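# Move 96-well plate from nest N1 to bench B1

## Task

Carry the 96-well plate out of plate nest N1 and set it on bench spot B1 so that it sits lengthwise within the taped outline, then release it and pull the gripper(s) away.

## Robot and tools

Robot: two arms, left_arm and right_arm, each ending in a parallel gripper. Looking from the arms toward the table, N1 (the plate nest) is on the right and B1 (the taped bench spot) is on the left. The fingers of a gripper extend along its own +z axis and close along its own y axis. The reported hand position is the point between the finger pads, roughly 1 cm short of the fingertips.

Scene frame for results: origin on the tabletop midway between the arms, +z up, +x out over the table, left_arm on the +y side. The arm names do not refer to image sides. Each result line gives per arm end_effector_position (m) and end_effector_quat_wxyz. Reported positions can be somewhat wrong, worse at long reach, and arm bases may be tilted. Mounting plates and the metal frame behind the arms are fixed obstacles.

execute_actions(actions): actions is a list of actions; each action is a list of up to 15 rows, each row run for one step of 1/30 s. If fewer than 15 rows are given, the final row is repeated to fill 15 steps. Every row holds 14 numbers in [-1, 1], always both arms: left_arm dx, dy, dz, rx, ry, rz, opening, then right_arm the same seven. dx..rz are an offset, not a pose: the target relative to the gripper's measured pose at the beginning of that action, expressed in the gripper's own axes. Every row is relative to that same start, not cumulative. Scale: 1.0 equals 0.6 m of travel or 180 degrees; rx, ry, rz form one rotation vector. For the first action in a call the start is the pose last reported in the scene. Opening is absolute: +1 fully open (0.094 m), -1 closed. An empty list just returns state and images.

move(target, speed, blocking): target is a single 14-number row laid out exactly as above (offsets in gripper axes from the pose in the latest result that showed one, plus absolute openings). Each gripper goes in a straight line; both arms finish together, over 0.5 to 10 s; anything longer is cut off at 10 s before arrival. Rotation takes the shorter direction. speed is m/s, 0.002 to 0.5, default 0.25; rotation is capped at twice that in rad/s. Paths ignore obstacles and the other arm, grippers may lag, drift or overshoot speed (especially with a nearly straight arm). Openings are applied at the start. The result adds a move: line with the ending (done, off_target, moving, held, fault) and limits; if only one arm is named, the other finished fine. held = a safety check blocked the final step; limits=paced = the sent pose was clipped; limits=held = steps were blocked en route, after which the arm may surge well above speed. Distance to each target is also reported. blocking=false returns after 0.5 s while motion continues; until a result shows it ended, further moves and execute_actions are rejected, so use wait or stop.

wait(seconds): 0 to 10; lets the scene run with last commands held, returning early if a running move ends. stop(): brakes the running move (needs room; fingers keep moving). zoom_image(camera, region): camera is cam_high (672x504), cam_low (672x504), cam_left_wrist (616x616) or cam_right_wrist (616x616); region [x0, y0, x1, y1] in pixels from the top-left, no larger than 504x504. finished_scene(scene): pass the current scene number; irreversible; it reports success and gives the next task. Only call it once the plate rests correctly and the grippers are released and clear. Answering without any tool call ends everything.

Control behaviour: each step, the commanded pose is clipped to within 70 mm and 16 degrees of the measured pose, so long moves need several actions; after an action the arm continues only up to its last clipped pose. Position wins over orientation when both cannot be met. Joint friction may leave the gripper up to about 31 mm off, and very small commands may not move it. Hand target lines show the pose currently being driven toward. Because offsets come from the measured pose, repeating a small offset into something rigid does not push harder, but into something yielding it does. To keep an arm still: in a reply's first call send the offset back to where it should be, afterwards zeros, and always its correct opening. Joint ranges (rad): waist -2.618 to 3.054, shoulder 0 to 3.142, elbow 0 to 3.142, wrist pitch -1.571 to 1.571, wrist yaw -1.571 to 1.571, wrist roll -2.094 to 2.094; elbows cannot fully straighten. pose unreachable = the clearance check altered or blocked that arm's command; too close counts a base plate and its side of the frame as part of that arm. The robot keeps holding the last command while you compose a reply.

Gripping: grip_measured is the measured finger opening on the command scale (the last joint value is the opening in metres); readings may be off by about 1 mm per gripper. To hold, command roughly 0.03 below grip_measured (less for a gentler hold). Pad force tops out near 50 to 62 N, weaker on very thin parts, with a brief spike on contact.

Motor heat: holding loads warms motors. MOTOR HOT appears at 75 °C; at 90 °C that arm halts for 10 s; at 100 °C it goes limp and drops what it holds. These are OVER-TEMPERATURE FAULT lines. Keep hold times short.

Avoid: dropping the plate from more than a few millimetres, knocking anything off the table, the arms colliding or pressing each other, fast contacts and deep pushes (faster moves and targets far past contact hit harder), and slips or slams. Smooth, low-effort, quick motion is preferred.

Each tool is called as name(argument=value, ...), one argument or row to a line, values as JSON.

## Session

execute_actions(
  actions=[],
)

Scene clock: 0.00 s.
left_arm: end_effector_position=(+0.3607, +0.3961, +0.2557) grip_measured=+1.000 end_effector_quat_wxyz=(+0.232, +0.252, +0.919, +0.197) | right_arm: end_effector_position=(+0.5269, -0.3548, +0.2150) grip_measured=+1.000 end_effector_quat_wxyz=(+0.238, +0.678, +0.664, +0.208)
Joint positions: left_arm=[ 0.095  0.392  0.46  -0.356 -0.297  0.706  0.094] | right_arm=[-0.177  1.178  0.952 -0.02  -0.073  1.348  0.094]
Joint velocities: left_arm=[0.007 0.007 0.012 0.066 0.037 0.037 0.   ] | right_arm=[ 0.002  0.017 -0.012 -0.066 -0.007  0.051  0.   ]
Motor temperatures (°C, as the motors report them): left_arm=[28 40 36 28 28 27] | right_arm=[33 43 34 27 27 27]
Hand target (left_arm): +0.361, +0.396, +0.256; +0.232, +0.252, +0.919, +0.197
Hand target (right_arm): +0.527, -0.355, +0.215; +0.238, +0.678, +0.664, +0.208

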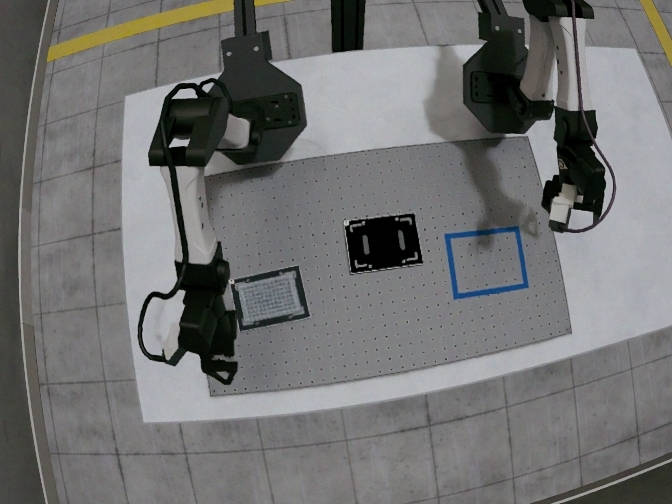

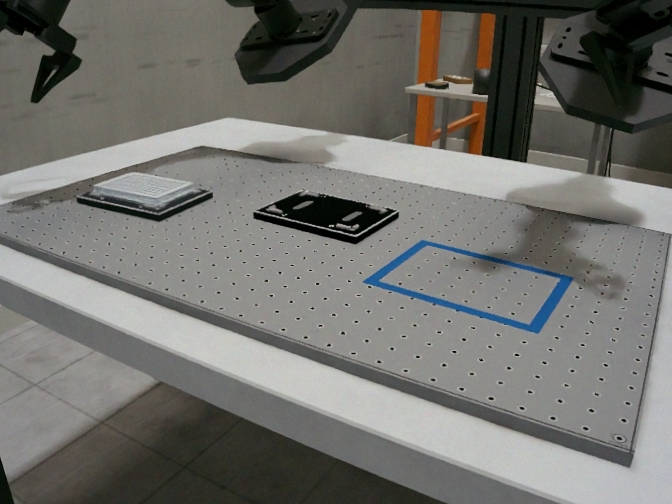

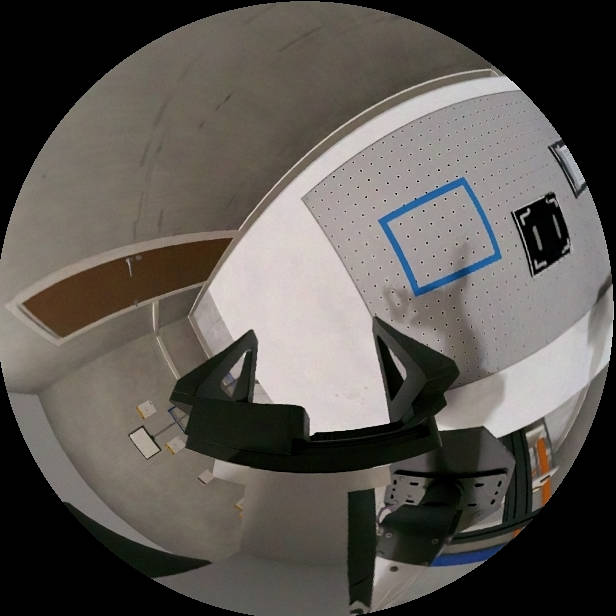

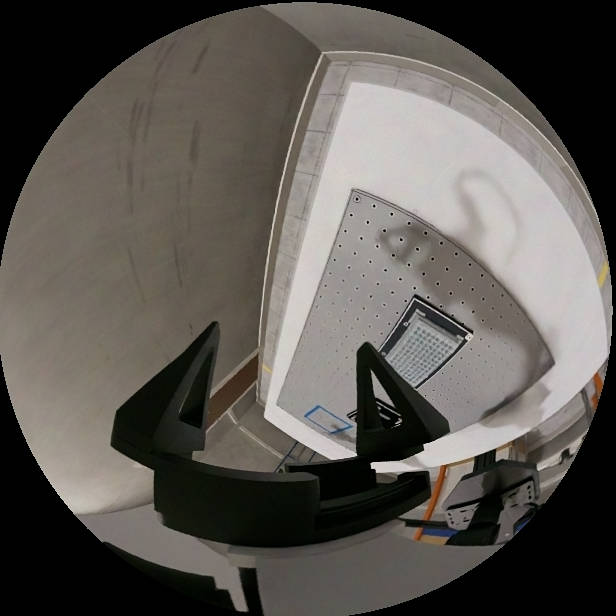

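zoom_image(
  camera="cam_high",
  region=[215, 245, 335, 345],
)

zoom_image(
  camera="cam_high",
  region=[430, 205, 570, 320],
)

zoom_image(
  camera="cam_low",
  region=[60, 150, 230, 240],
)

Region (215, 245, 335, 345) of cam_high's 672x504 image, scaled by 4.200, with more detail than that image has.

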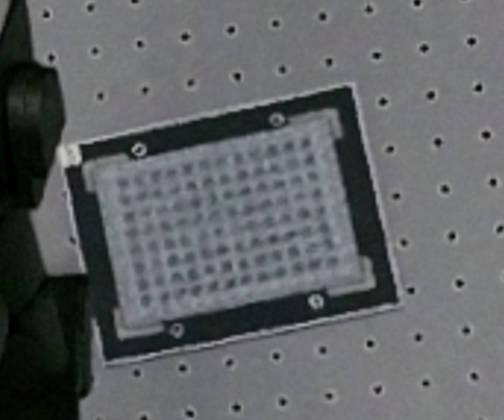

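Region (430, 205, 570, 320) of cam_high's 672x504 image, scaled by 3.600, with more detail than that image has; it fills the top 414 rows of this view, and the rest is white.

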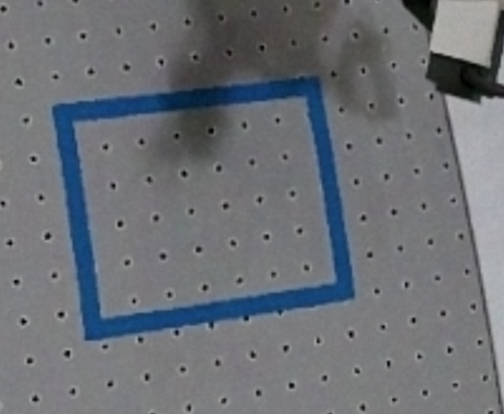

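Region (60, 150, 230, 240) of cam_low's 672x504 image, scaled by 2.965, with more detail than that image has; it fills the top 267 rows of this view, and the rest is white.

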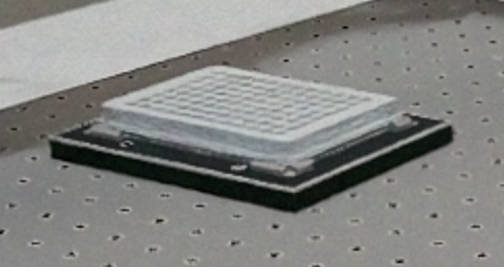

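execute_actions(
  actions=[
    [[0,0,0,0,0,0,1,0.0004,-0.001,0.0001,-0.0007,0.0009,-0.003,1],[0,0,0,0,0,0,1,0.0014,-0.0032,0.0003,-0.0022,0.0028,-0.0089,1],[0,0,0,0,0,0,1,0.0027,-0.0064,0.0005,-0.0044,0.0057,-0.0177,1],[0,0,0,0,0,0,1,0.0048,-0.0112,0.0009,-0.0074,0.0095,-0.0295,1],[0,0,0,0,0,0,1,0.0075,-0.0176,0.0014,-0.011,0.0142,-0.0443,1],[0,0,0,0,0,0,1,0.0106,-0.025,0.002,-0.0151,0.0195,-0.0605,1],[0,0,0,0,0,0,1,0.0139,-0.0327,0.0026,-0.0195,0.0251,-0.0782,1],[0,0,0,0,0,0,1,0.0172,-0.0404,0.0033,-0.0239,0.0308,-0.0959,1],[0,0,0,0,0,0,1,0.0205,-0.048,0.0039,-0.0283,0.0365,-0.1136,1],[0,0,0,0,0,0,1,0.0239,-0.0561,0.0045,-0.0327,0.0422,-0.1313,1],[0,0,0,0,0,0,1,0.0273,-0.0641,0.0052,-0.0371,0.0479,-0.149,1],[0,0,0,0,0,0,1,0.0307,-0.0721,0.0058,-0.0415,0.0536,-0.1667,1],[0,0,0,0,0,0,1,0.0341,-0.0801,0.0065,-0.0459,0.0593,-0.1844,1],[0,0,0,0,0,0,1,0.0375,-0.0881,0.0071,-0.0503,0.065,-0.2021,1],[0,0,0,0,0,0,1,0.041,-0.0961,0.0077,-0.0548,0.0707,-0.2198,1]],
    [[0,0,0,0,0,0,1,0.0318,-0.0287,0.0029,-0.0243,0.0313,-0.0974,1],[0,0,0,0,0,0,1,0.038,-0.0343,0.0034,-0.0287,0.037,-0.1151,1],[0,0,0,0,0,0,1,0.044,-0.0397,0.004,-0.0331,0.0427,-0.1328,1],[0,0,0,0,0,0,1,0.0499,-0.0451,0.0045,-0.0375,0.0484,-0.1505,1],[0,0,0,0,0,0,1,0.0561,-0.0507,0.0051,-0.0419,0.0541,-0.1682,1],[0,0,0,0,0,0,1,0.0621,-0.056,0.0056,-0.0463,0.0598,-0.1859,1],[0,0,0,0,0,0,1,0.068,-0.0614,0.0061,-0.0507,0.0655,-0.2036,1],[0,0,0,0,0,0,1,0.0742,-0.067,0.0067,-0.0551,0.0712,-0.2213,1],[0,0,0,0,0,0,1,0.0802,-0.0724,0.0072,-0.0595,0.0769,-0.239,1],[0,0,0,0,0,0,1,0.0861,-0.0778,0.0078,-0.0639,0.0826,-0.2567,1],[0,0,0,0,0,0,1,0.0924,-0.0834,0.0083,-0.0684,0.0883,-0.2744,1],[0,0,0,0,0,0,1,0.0983,-0.0887,0.0089,-0.0728,0.094,-0.2921,1],[0,0,0,0,0,0,1,0.1043,-0.0941,0.0094,-0.0772,0.0996,-0.3098,1],[0,0,0,0,0,0,1,0.1105,-0.0997,0.0099,-0.0816,0.1053,-0.3275,1],[0,0,0,0,0,0,1,0.1164,-0.1051,0.0105,-0.086,0.111,-0.3452,1]],
    [[0,0,0,0,0,0,1,0.0407,0.0015,0.0099,-0.0243,0.0313,-0.0974,1],[0,0,0,0,0,0,1,0.0475,0.0017,0.0116,-0.0287,0.037,-0.1151,1],[0,0,0,0,0,0,1,0.0543,0.002,0.0132,-0.0331,0.0427,-0.1328,1],[0,0,0,0,0,0,1,0.0611,0.0022,0.0149,-0.0375,0.0484,-0.1505,1],[0,0,0,0,0,0,1,0.0679,0.0025,0.0165,-0.0419,0.0541,-0.1682,1],[0,0,0,0,0,0,1,0.0746,0.0027,0.0182,-0.0463,0.0598,-0.1859,1],[0,0,0,0,0,0,1,0.0814,0.003,0.0198,-0.0507,0.0655,-0.2036,1],[0,0,0,0,0,0,1,0.0882,0.0032,0.0215,-0.0551,0.0712,-0.2213,1],[0,0,0,0,0,0,1,0.0933,0.0034,0.0227,-0.0595,0.0769,-0.239,1],[0,0,0,0,0,0,1,0.0984,0.0036,0.0239,-0.0636,0.0821,-0.2552,1],[0,0,0,0,0,0,1,0.1018,0.0037,0.0248,-0.0669,0.0864,-0.2685,1],[0,0,0,0,0,0,1,0.1052,0.0038,0.0256,-0.0698,0.0902,-0.2803,1],[0,0,0,0,0,0,1,0.1086,0.0039,0.0264,-0.072,0.093,-0.2891,1],[0,0,0,0,0,0,1,0.1103,0.004,0.0268,-0.0735,0.0949,-0.295,1],[0,0,0,0,0,0,1,0.112,0.0041,0.0272,-0.0735,0.0949,-0.295,1]],
  ],
)

Scene clock: 121.50 s.
left_arm: end_effector_position=(+0.3607, +0.3961, +0.2557) grip_measured=+1.000 end_effector_quat_wxyz=(+0.232, +0.252, +0.919, +0.197) | right_arm: end_effector_position=(+0.3855, -0.2713, +0.1018) grip_measured=+1.000 end_effector_quat_wxyz=(+0.222, -0.108, +0.946, +0.208)
Joint positions: left_arm=[ 0.095  0.392  0.46  -0.356 -0.297  0.706  0.094] | right_arm=[-0.307  1.355  0.562  0.16  -0.617 -0.498  0.094]
Joint velocities: left_arm=[-0.017 -0.007 -0.007 -0.007  0.051 -0.007  0.   ] | right_arm=[ 0.051  0.139  0.095 -0.505 -0.066 -1.473  0.   ]
Motor temperatures (°C, as the motors report them): left_arm=[28 37 40 32 28 27] | right_arm=[31 48 38 31 27 27]
Hand target (left_arm): +0.361, +0.396, +0.256; +0.232, +0.252, +0.919, +0.197
Hand target (right_arm): +0.379, -0.260, +0.098; +0.219, -0.203, +0.930, +0.215
Off the commanded pose (left_arm): 0.000 m, 0 deg.
Off the commanded pose (right_arm): 0.014 m, 20 deg; orientation clipped at the last step of the last action.

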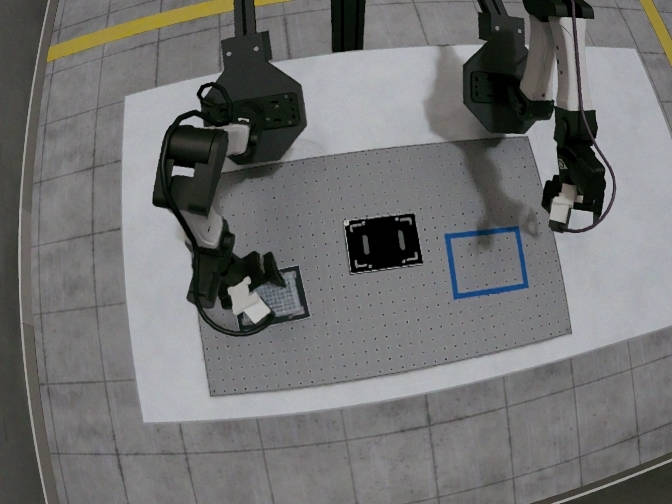

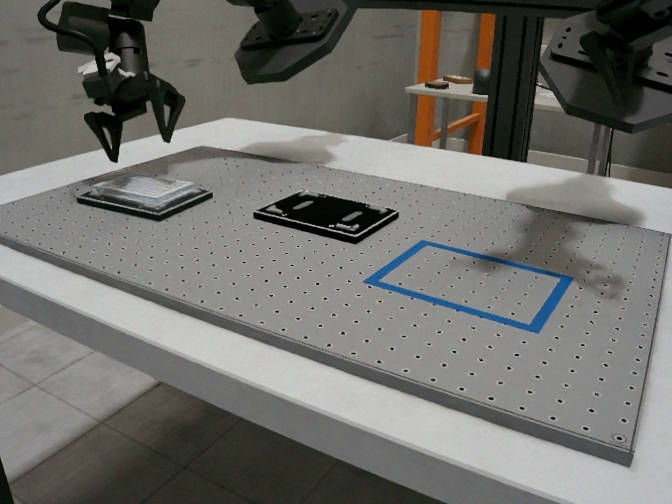

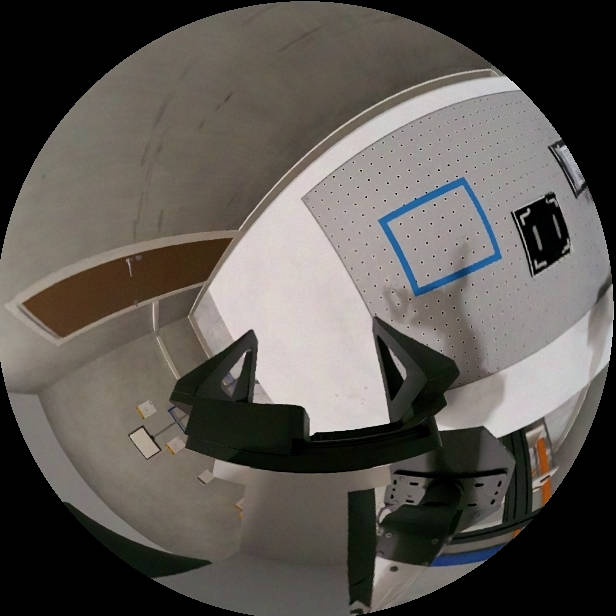

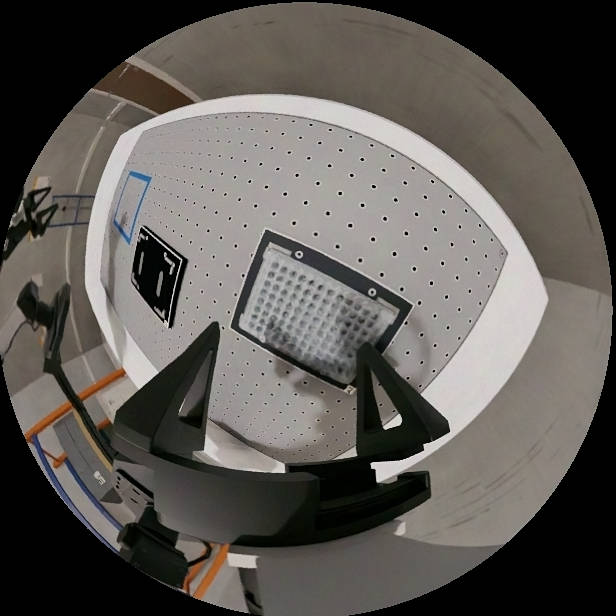

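move(
  target=[0.052,0.138,-0.022,0,0,0,1,0.0218,-0.0203,0.0458,-0.095,0.0939,-0.4264,1],
  speed=0.5,
)

zoom_image(
  camera="cam_right_wrist",
  region=[170, 160, 450, 440],
)

zoom_image(
  camera="cam_low",
  region=[60, 110, 230, 240],
)

Scene clock: 167.03 s.
left_arm: end_effector_position=(+0.3577, +0.4726, +0.2930) grip_measured=+1.000 end_effector_quat_wxyz=(+0.229, +0.257, +0.917, +0.203) | right_arm: end_effector_position=(+0.3854, -0.2748, +0.0702) grip_measured=+1.000 end_effector_quat_wxyz=(-0.160, +0.716, -0.666, -0.134)
Joint positions: left_arm=[ 0.961  0.492  0.615 -0.441  0.524  0.971  0.094] | right_arm=[-0.224  1.558  0.93  -0.357 -0.397 -1.955  0.094]
Joint velocities: left_arm=[ 0.002  0.007  0.012 -0.007  0.022  0.095  0.   ] | right_arm=[-0.022 -0.007 -0.027 -0.051  0.051  0.022  0.   ]
Motor temperatures (°C, as the motors report them): left_arm=[28 37 41 33 28 27] | right_arm=[31 44 37 29 27 27]
Hand target (left_arm): +0.361, +0.474, +0.296; +0.230, +0.259, +0.917, +0.201
Hand target (right_arm): +0.388, -0.271, +0.068; -0.158, +0.722, -0.659, -0.139
Off the commanded pose (left_arm): 0.005 m, 1 deg.
Off the commanded pose (right_arm): 0.004 m, 1 deg.
move: done

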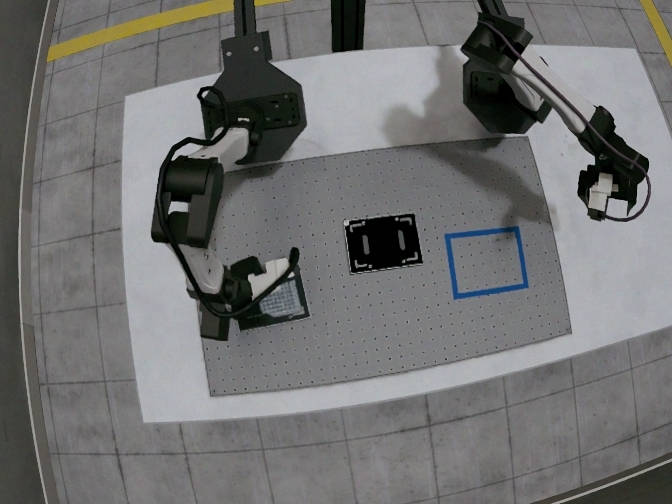

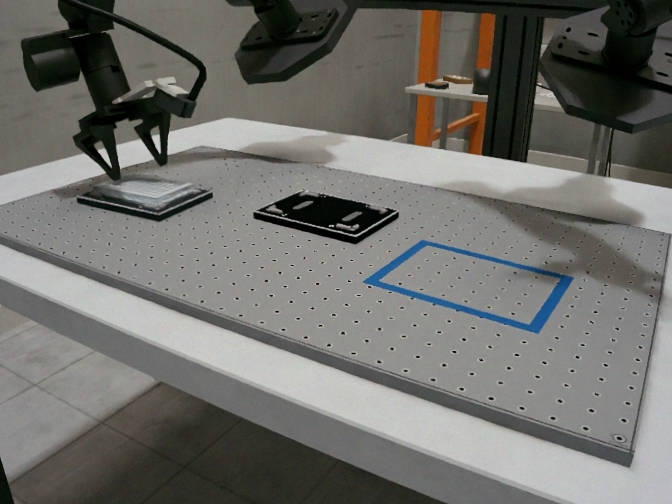

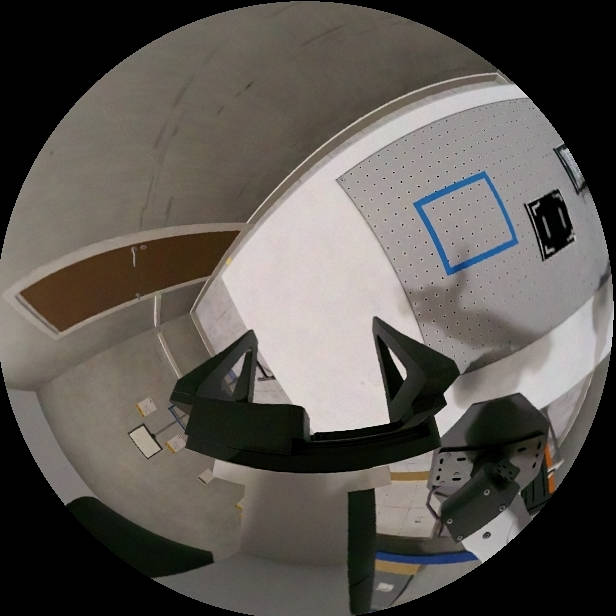

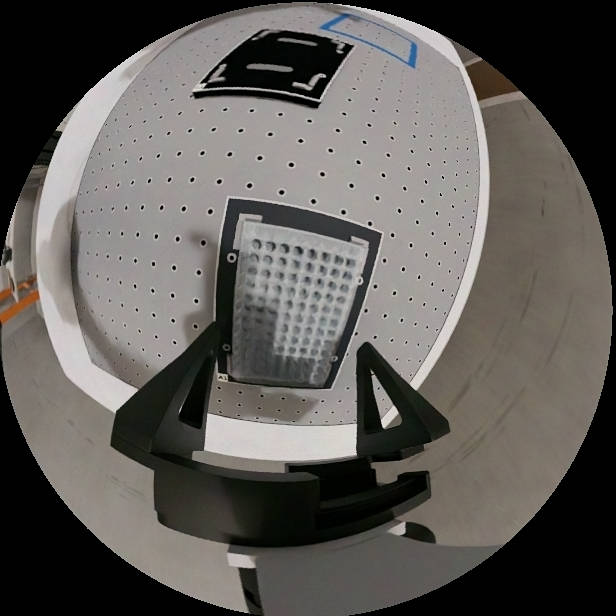

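Region (170, 160, 450, 440) of cam_right_wrist's 616x616 image, scaled by 1.800, with more detail than that image has.

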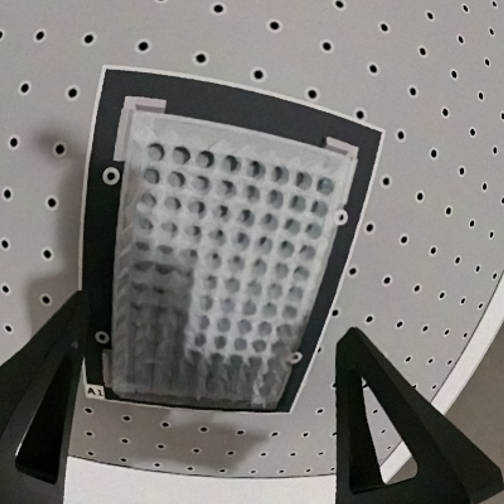

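Region (60, 110, 230, 240) of cam_low's 672x504 image, scaled by 2.965, with more detail than that image has; it fills the top 385 rows of this view, and the rest is white.

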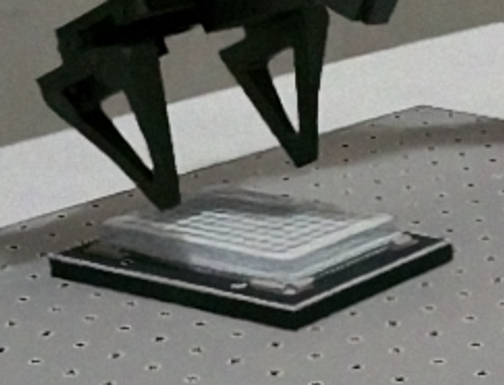

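zoom_image(
  camera="cam_right_wrist",
  region=[205, 290, 375, 400],
)

zoom_image(
  camera="cam_right_wrist",
  region=[215, 190, 395, 310],
)

Region (205, 290, 375, 400) of cam_right_wrist's 616x616 image, scaled by 2.965, with more detail than that image has; it fills the top 326 rows of this view, and the rest is white.

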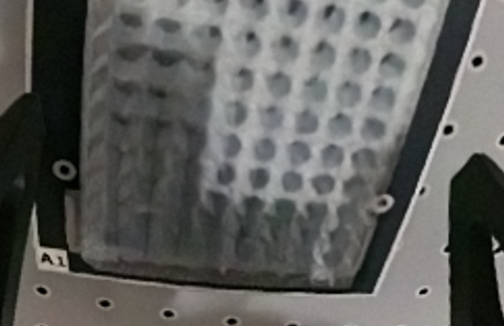

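Region (215, 190, 395, 310) of cam_right_wrist's 616x616 image, scaled by 2.800, with more detail than that image has.

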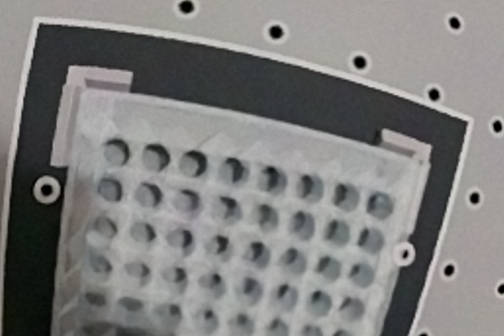

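move(
  target=[0,0,0,0,0,0,1,0.019,0.0073,0.0483,0.0005,0.0002,-0.0003,1],
  speed=0.04,
)

zoom_image(
  camera="cam_right_wrist",
  region=[170, 160, 450, 440],
)

zoom_image(
  camera="cam_low",
  region=[70, 140, 220, 230],
)

Scene clock: 274.07 s.
left_arm: end_effector_position=(+0.3578, +0.4721, +0.2929) grip_measured=+1.000 end_effector_quat_wxyz=(+0.229, +0.258, +0.917, +0.202) | right_arm: end_effector_position=(+0.3838, -0.2742, +0.0433) grip_measured=+1.000 end_effector_quat_wxyz=(-0.160, +0.718, -0.665, -0.131)
Joint positions: left_arm=[ 0.961  0.492  0.615 -0.442  0.527  0.973  0.094] | right_arm=[-0.224  1.652  0.93  -0.257 -0.396 -1.958  0.094]
Joint velocities: left_arm=[-0.002  0.012 -0.002 -0.051 -0.022 -0.007  0.   ] | right_arm=[ 0.007 -0.002  0.017 -0.007  0.022  0.022  0.   ]
Motor temperatures (°C, as the motors report them): left_arm=[28 35 44 33 28 27] | right_arm=[30 45 37 27 27 27]
Hand target (left_arm): +0.358, +0.473, +0.293; +0.229, +0.257, +0.917, +0.203
Hand target (right_arm): +0.382, -0.274, +0.039; -0.160, +0.716, -0.666, -0.133
Off the commanded pose (left_arm): 0.000 m, 0 deg.
Off the commanded pose (right_arm): 0.005 m, 0 deg.
move: done

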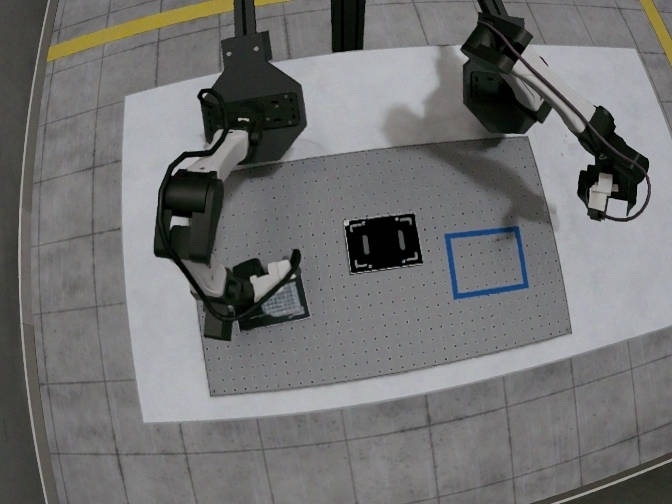

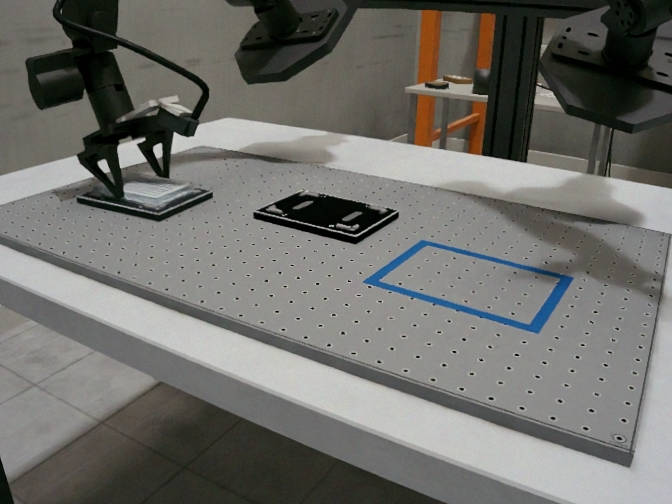

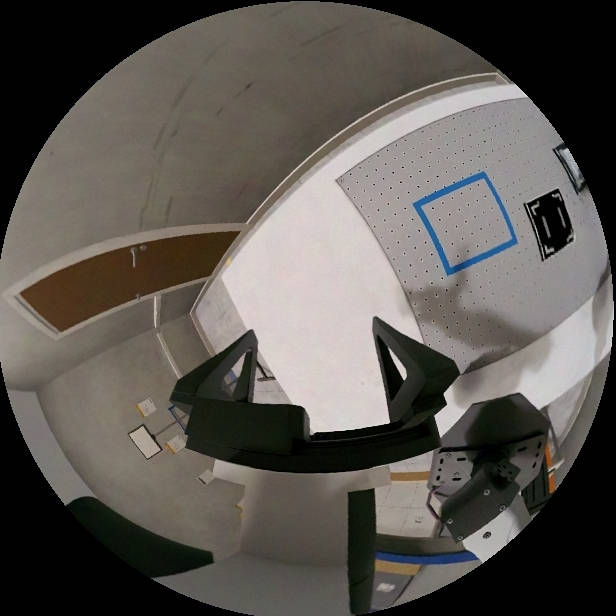

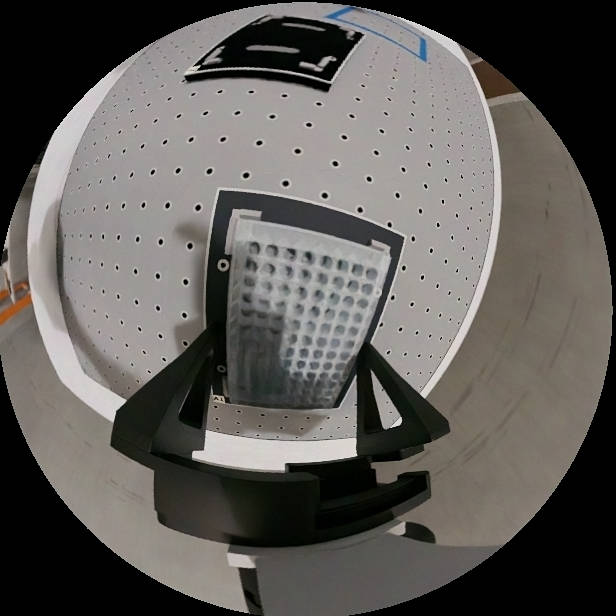

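Region (170, 160, 450, 440) of cam_right_wrist's 616x616 image, scaled by 1.800, with more detail than that image has.

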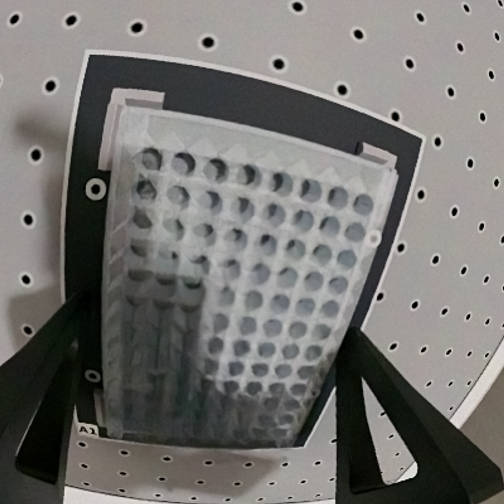

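Region (70, 140, 220, 230) of cam_low's 672x504 image, scaled by 3.360, with more detail than that image has; it fills the top 302 rows of this view, and the rest is white.

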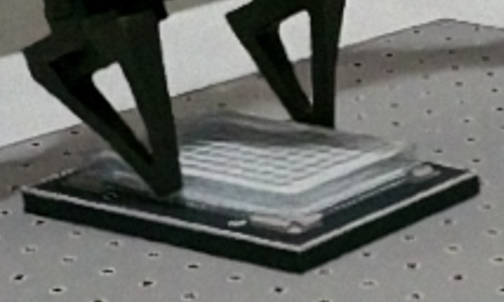

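zoom_image(
  camera="cam_low",
  region=[90, 170, 170, 220],
)

zoom_image(
  camera="cam_right_wrist",
  region=[205, 300, 375, 400],
)

Region (90, 170, 170, 220) of cam_low's 672x504 image, scaled by 6.300, with more detail than that image has; it fills the top 315 rows of this view, and the rest is white.

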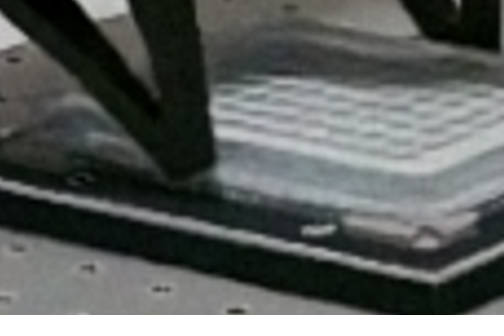

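Region (205, 300, 375, 400) of cam_right_wrist's 616x616 image, scaled by 2.965, with more detail than that image has; it fills the top 296 rows of this view, and the rest is white.

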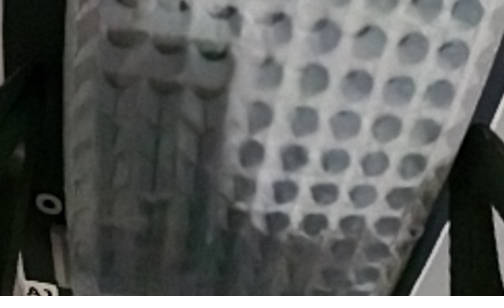

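execute_actions(
  actions=[
    [[0,0,0,0,0,0,1,0,0,0,0,0,0,0.96],[0,0,0,0,0,0,1,0,0,0,0,0,0,0.92],[0,0,0,0,0,0,1,0,0,0,0,0,0,0.88],[0,0,0,0,0,0,1,0,0,0,0,0,0,0.85],[0,0,0,0,0,0,1,0,0,0,0,0,0,0.825],[0,0,0,0,0,0,1,0,0,0,0,0,0,0.805],[0,0,0,0,0,0,1,0,0,0,0,0,0,0.79],[0,0,0,0,0,0,1,0,0,0,0,0,0,0.775],[0,0,0,0,0,0,1,0,0,0,0,0,0,0.762],[0,0,0,0,0,0,1,0,0,0,0,0,0,0.75],[0,0,0,0,0,0,1,0,0,0,0,0,0,0.74],[0,0,0,0,0,0,1,0,0,0,0,0,0,0.73],[0,0,0,0,0,0,1,0,0,0,0,0,0,0.72],[0,0,0,0,0,0,1,0,0,0,0,0,0,0.71],[0,0,0,0,0,0,1,0,0,0,0,0,0,0.70]],
  ],
)

zoom_image(
  camera="cam_low",
  region=[90, 170, 170, 220],
)

Scene clock: 296.90 s.
left_arm: end_effector_position=(+0.3578, +0.4721, +0.2929) grip_measured=+1.000 end_effector_quat_wxyz=(+0.229, +0.258, +0.917, +0.202) | right_arm: end_effector_position=(+0.3842, -0.2743, +0.0433) grip_measured=+0.737 end_effector_quat_wxyz=(-0.161, +0.718, -0.665, -0.131)
Joint positions: left_arm=[ 0.961  0.492  0.615 -0.442  0.527  0.973  0.094] | right_arm=[-0.224  1.652  0.93  -0.256 -0.396 -1.958  0.082]
Joint velocities: left_arm=[-0.017 -0.007 -0.002  0.007 -0.007  0.007  0.   ] | right_arm=[-0.027 -0.002 -0.007 -0.066 -0.022  0.007  0.   ]
Motor temperatures (°C, as the motors report them): left_arm=[28 35 43 33 28 27] | right_arm=[30 45 36 27 27 27]
Hand target (left_arm): +0.358, +0.472, +0.293; +0.229, +0.258, +0.917, +0.202
Hand target (right_arm): +0.384, -0.274, +0.043; -0.160, +0.718, -0.665, -0.131
Off the commanded pose (left_arm): 0.000 m, 0 deg.
Off the commanded pose (right_arm): 0.000 m, 0 deg.

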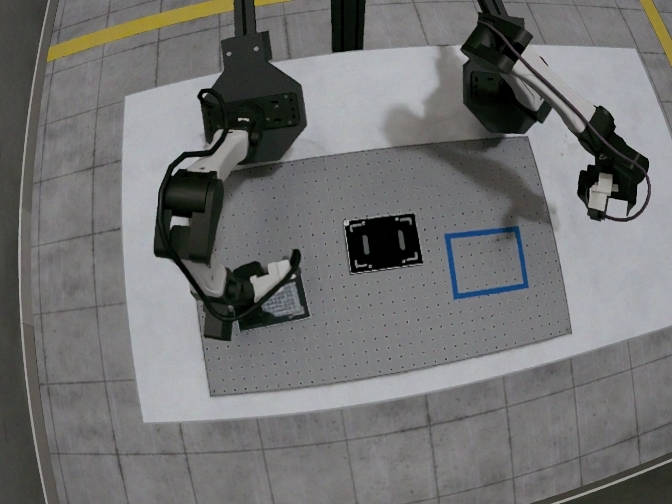

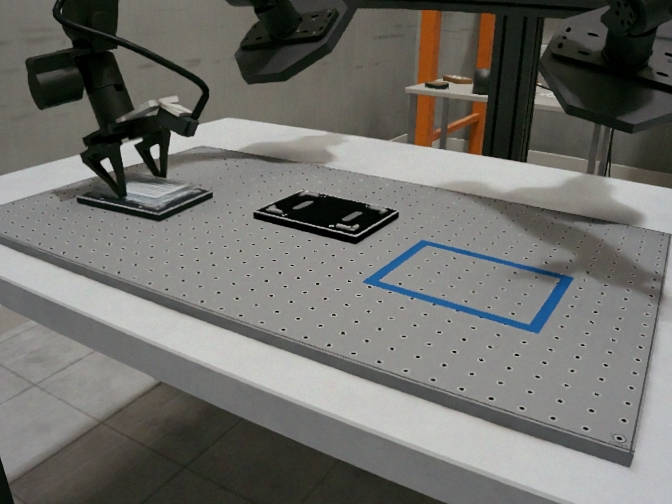

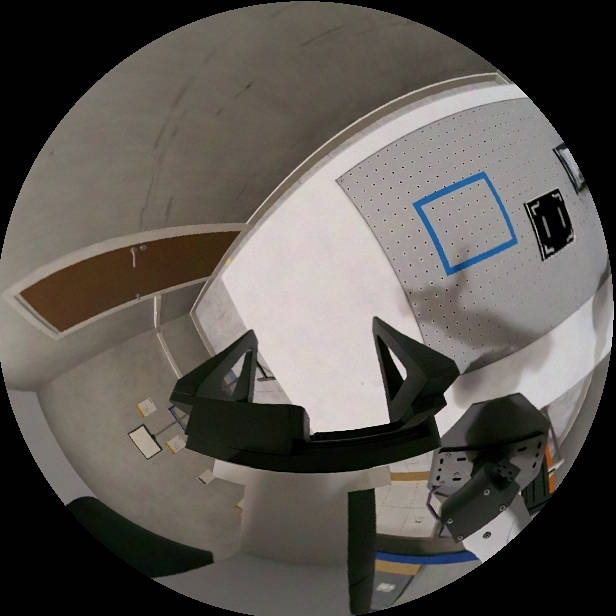

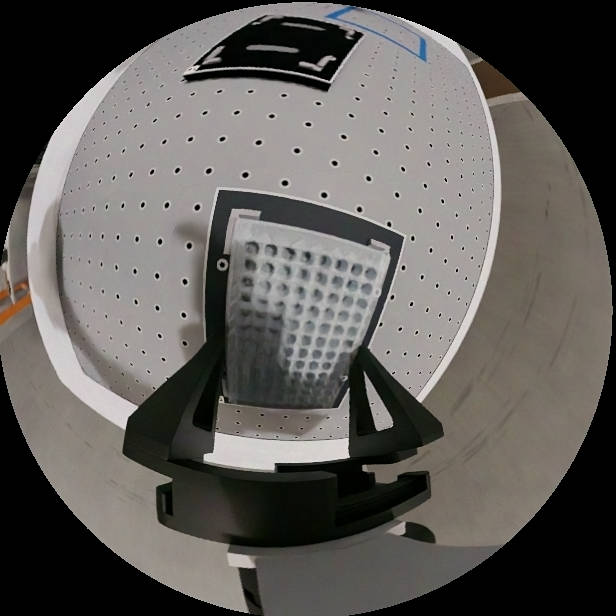

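Region (90, 170, 170, 220) of cam_low's 672x504 image, scaled by 6.300, with more detail than that image has; it fills the top 315 rows of this view, and the rest is white.

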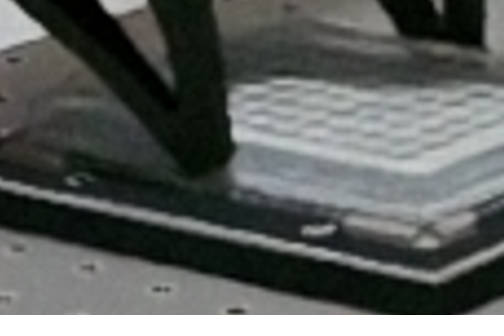

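execute_actions(
  actions=[
    [[0,0,0,0,0,0,1,-0.0012,-0.0025,-0.0049,0.0011,0.0004,-0.0005,0.695],[0,0,0,0,0,0,1,-0.0025,-0.0047,-0.0098,0.0022,0.0009,-0.001,0.695],[0,0,0,0,0,0,1,-0.0035,-0.0062,-0.0135,0.0026,0.0011,-0.0012,0.695],[0,0,0,0,0,0,1,-0.0045,-0.0063,-0.0155,0.0025,0.001,-0.0011,0.695],[0,0,0,0,0,0,1,-0.0058,-0.0065,-0.0188,0.0022,0.0009,-0.001,0.695],[0,0,0,0,0,0,1,-0.0077,-0.0068,-0.0234,0.0019,0.0008,-0.0008,0.695],[0,0,0,0,0,0,1,-0.0103,-0.0072,-0.0294,0.0014,0.0006,-0.0007,0.695],[0,0,0,0,0,0,1,-0.0133,-0.0073,-0.036,0.001,0.0004,-0.0004,0.695],[0,0,0,0,0,0,1,-0.0163,-0.0077,-0.0432,0.0004,0.0002,-0.0002,0.695],[0,0,0,0,0,0,1,-0.0197,-0.0077,-0.0505,0,0,0,0.695],[0,0,0,0,0,0,1,-0.023,-0.0075,-0.0577,-0.0007,-0.0003,0.0003,0.695],[0,0,0,0,0,0,1,-0.026,-0.0073,-0.0643,-0.0011,-0.0005,0.0005,0.695],[0,0,0,0,0,0,1,-0.0287,-0.0073,-0.0702,-0.0016,-0.0006,0.0007,0.695],[0,0,0,0,0,0,1,-0.0308,-0.007,-0.0746,-0.0019,-0.0008,0.0009,0.695],[0,0,0,0,0,0,1,-0.0325,-0.0068,-0.078,-0.0022,-0.0009,0.001,0.695]],
  ],
)

Scene clock: 368.67 s.
left_arm: end_effector_position=(+0.3578, +0.4721, +0.2929) grip_measured=+1.000 end_effector_quat_wxyz=(+0.229, +0.258, +0.917, +0.202) | right_arm: end_effector_position=(+0.3919, -0.2771, +0.0792) grip_measured=+0.737 end_effector_quat_wxyz=(-0.165, +0.720, -0.664, -0.121)
Joint positions: left_arm=[ 0.961  0.492  0.615 -0.442  0.527  0.973  0.094] | right_arm=[-0.224  1.524  0.93  -0.362 -0.395 -1.958  0.082]
Joint velocities: left_arm=[-0.012  0.007  0.012  0.051 -0.022 -0.022  0.   ] | right_arm=[-0.017 -0.413 -0.007 -0.374 -0.022  0.081  0.001]
Motor temperatures (°C, as the motors report them): left_arm=[28 35 42 34 28 27] | right_arm=[30 47 35 27 27 27]
Hand target (left_arm): +0.358, +0.472, +0.293; +0.229, +0.258, +0.917, +0.202
Hand target (right_arm): +0.387, -0.274, +0.093; -0.160, +0.717, -0.665, -0.133
Off the commanded pose (left_arm): 0.000 m, 0 deg.
Off the commanded pose (right_arm): 0.016 m, 2 deg.

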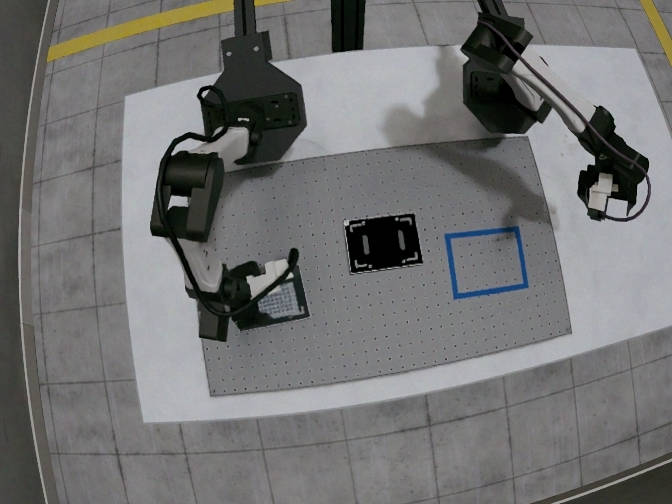

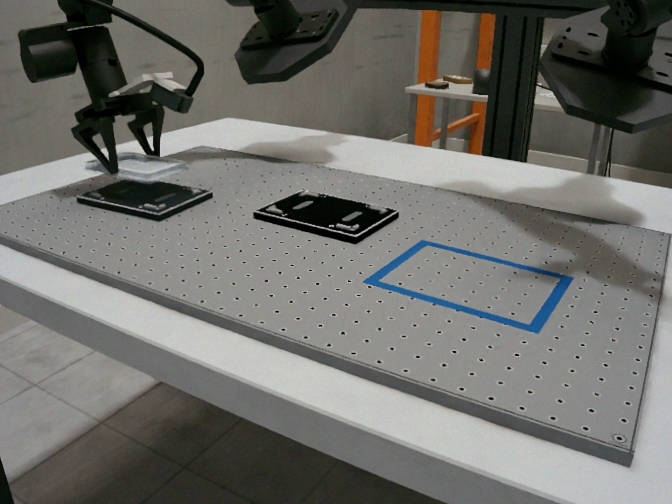

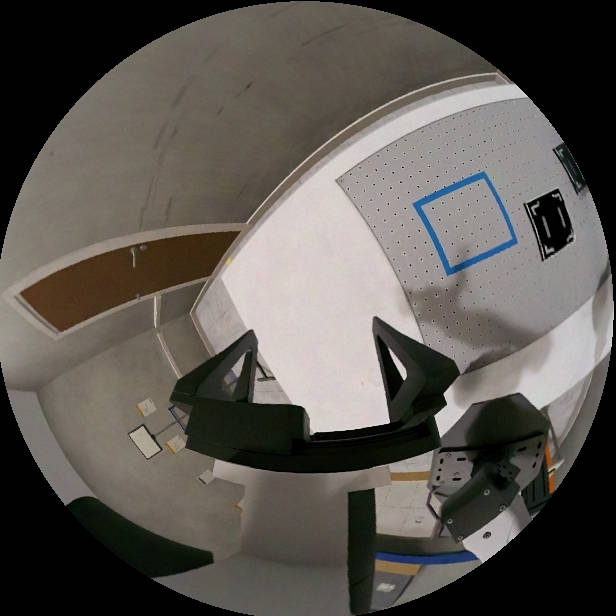

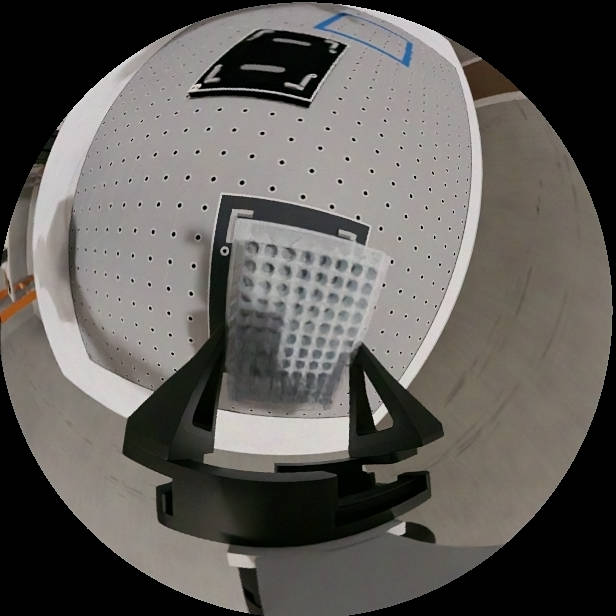

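execute_actions(
  actions=[],
)

zoom_image(
  camera="cam_low",
  region=[60, 110, 230, 240],
)

Scene clock: 371.67 s.
left_arm: end_effector_position=(+0.3578, +0.4721, +0.2929) grip_measured=+1.000 end_effector_quat_wxyz=(+0.229, +0.258, +0.917, +0.202) | right_arm: end_effector_position=(+0.3846, -0.2750, +0.0867) grip_measured=+0.737 end_effector_quat_wxyz=(-0.158, +0.717, -0.665, -0.136)
Joint positions: left_arm=[ 0.961  0.492  0.615 -0.442  0.527  0.973  0.094] | right_arm=[-0.224  1.5    0.93  -0.419 -0.395 -1.958  0.082]
Joint velocities: left_arm=[-0.007 -0.012 -0.012 -0.022 -0.037  0.051  0.   ] | right_arm=[-0.007  0.012  0.002 -0.051 -0.007  0.037  0.001]
Motor temperatures (°C, as the motors report them): left_arm=[28 34 42 34 28 27] | right_arm=[30 48 35 27 27 27]
Hand target (left_arm): +0.358, +0.472, +0.293; +0.229, +0.258, +0.917, +0.202
Hand target (right_arm): +0.386, -0.274, +0.093; -0.160, +0.717, -0.665, -0.133
Off the commanded pose (left_arm): 0.000 m, 0 deg.
Off the commanded pose (right_arm): 0.007 m, 0 deg.

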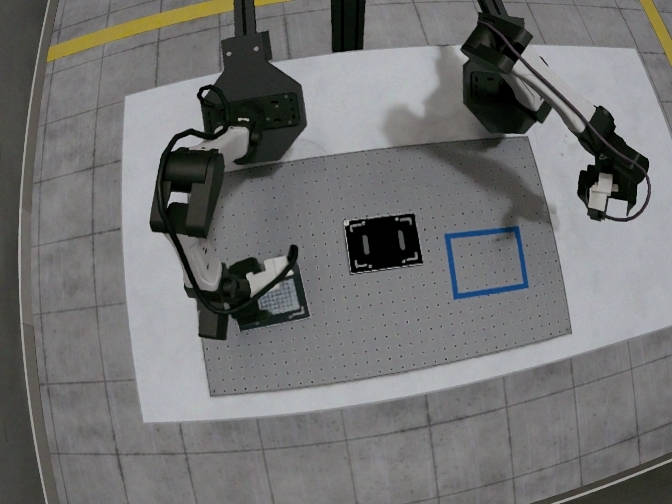

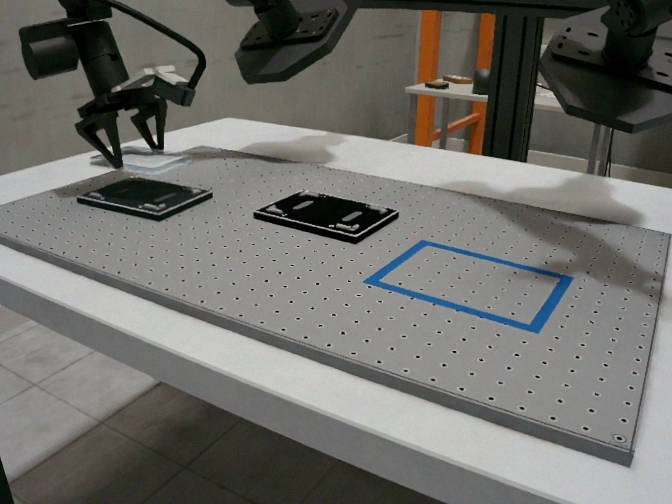

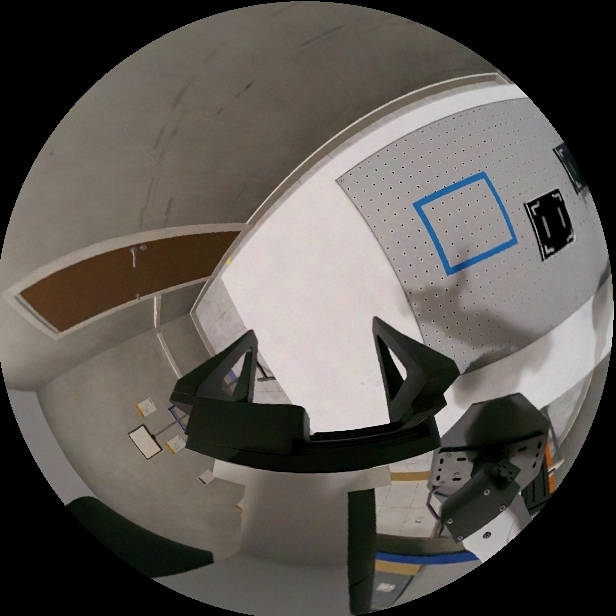

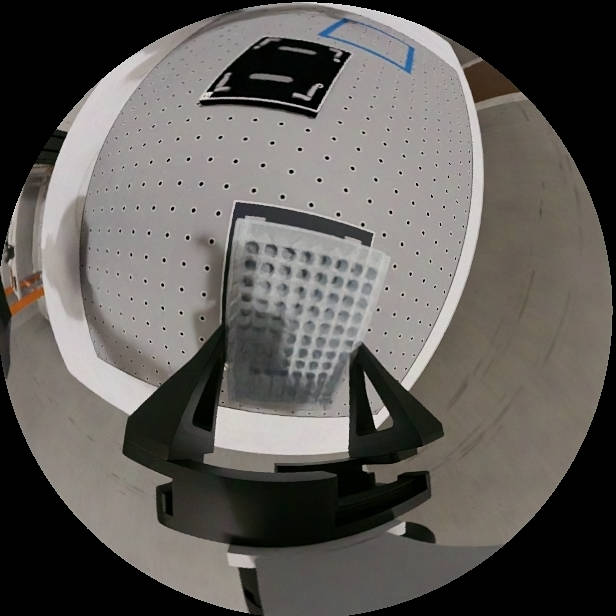

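Region (60, 110, 230, 240) of cam_low's 672x504 image, scaled by 2.965, with more detail than that image has; it fills the top 385 rows of this view, and the rest is white.

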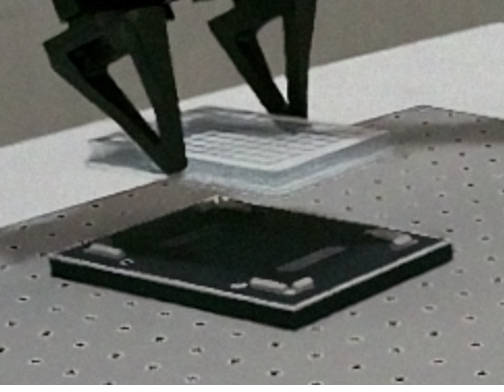

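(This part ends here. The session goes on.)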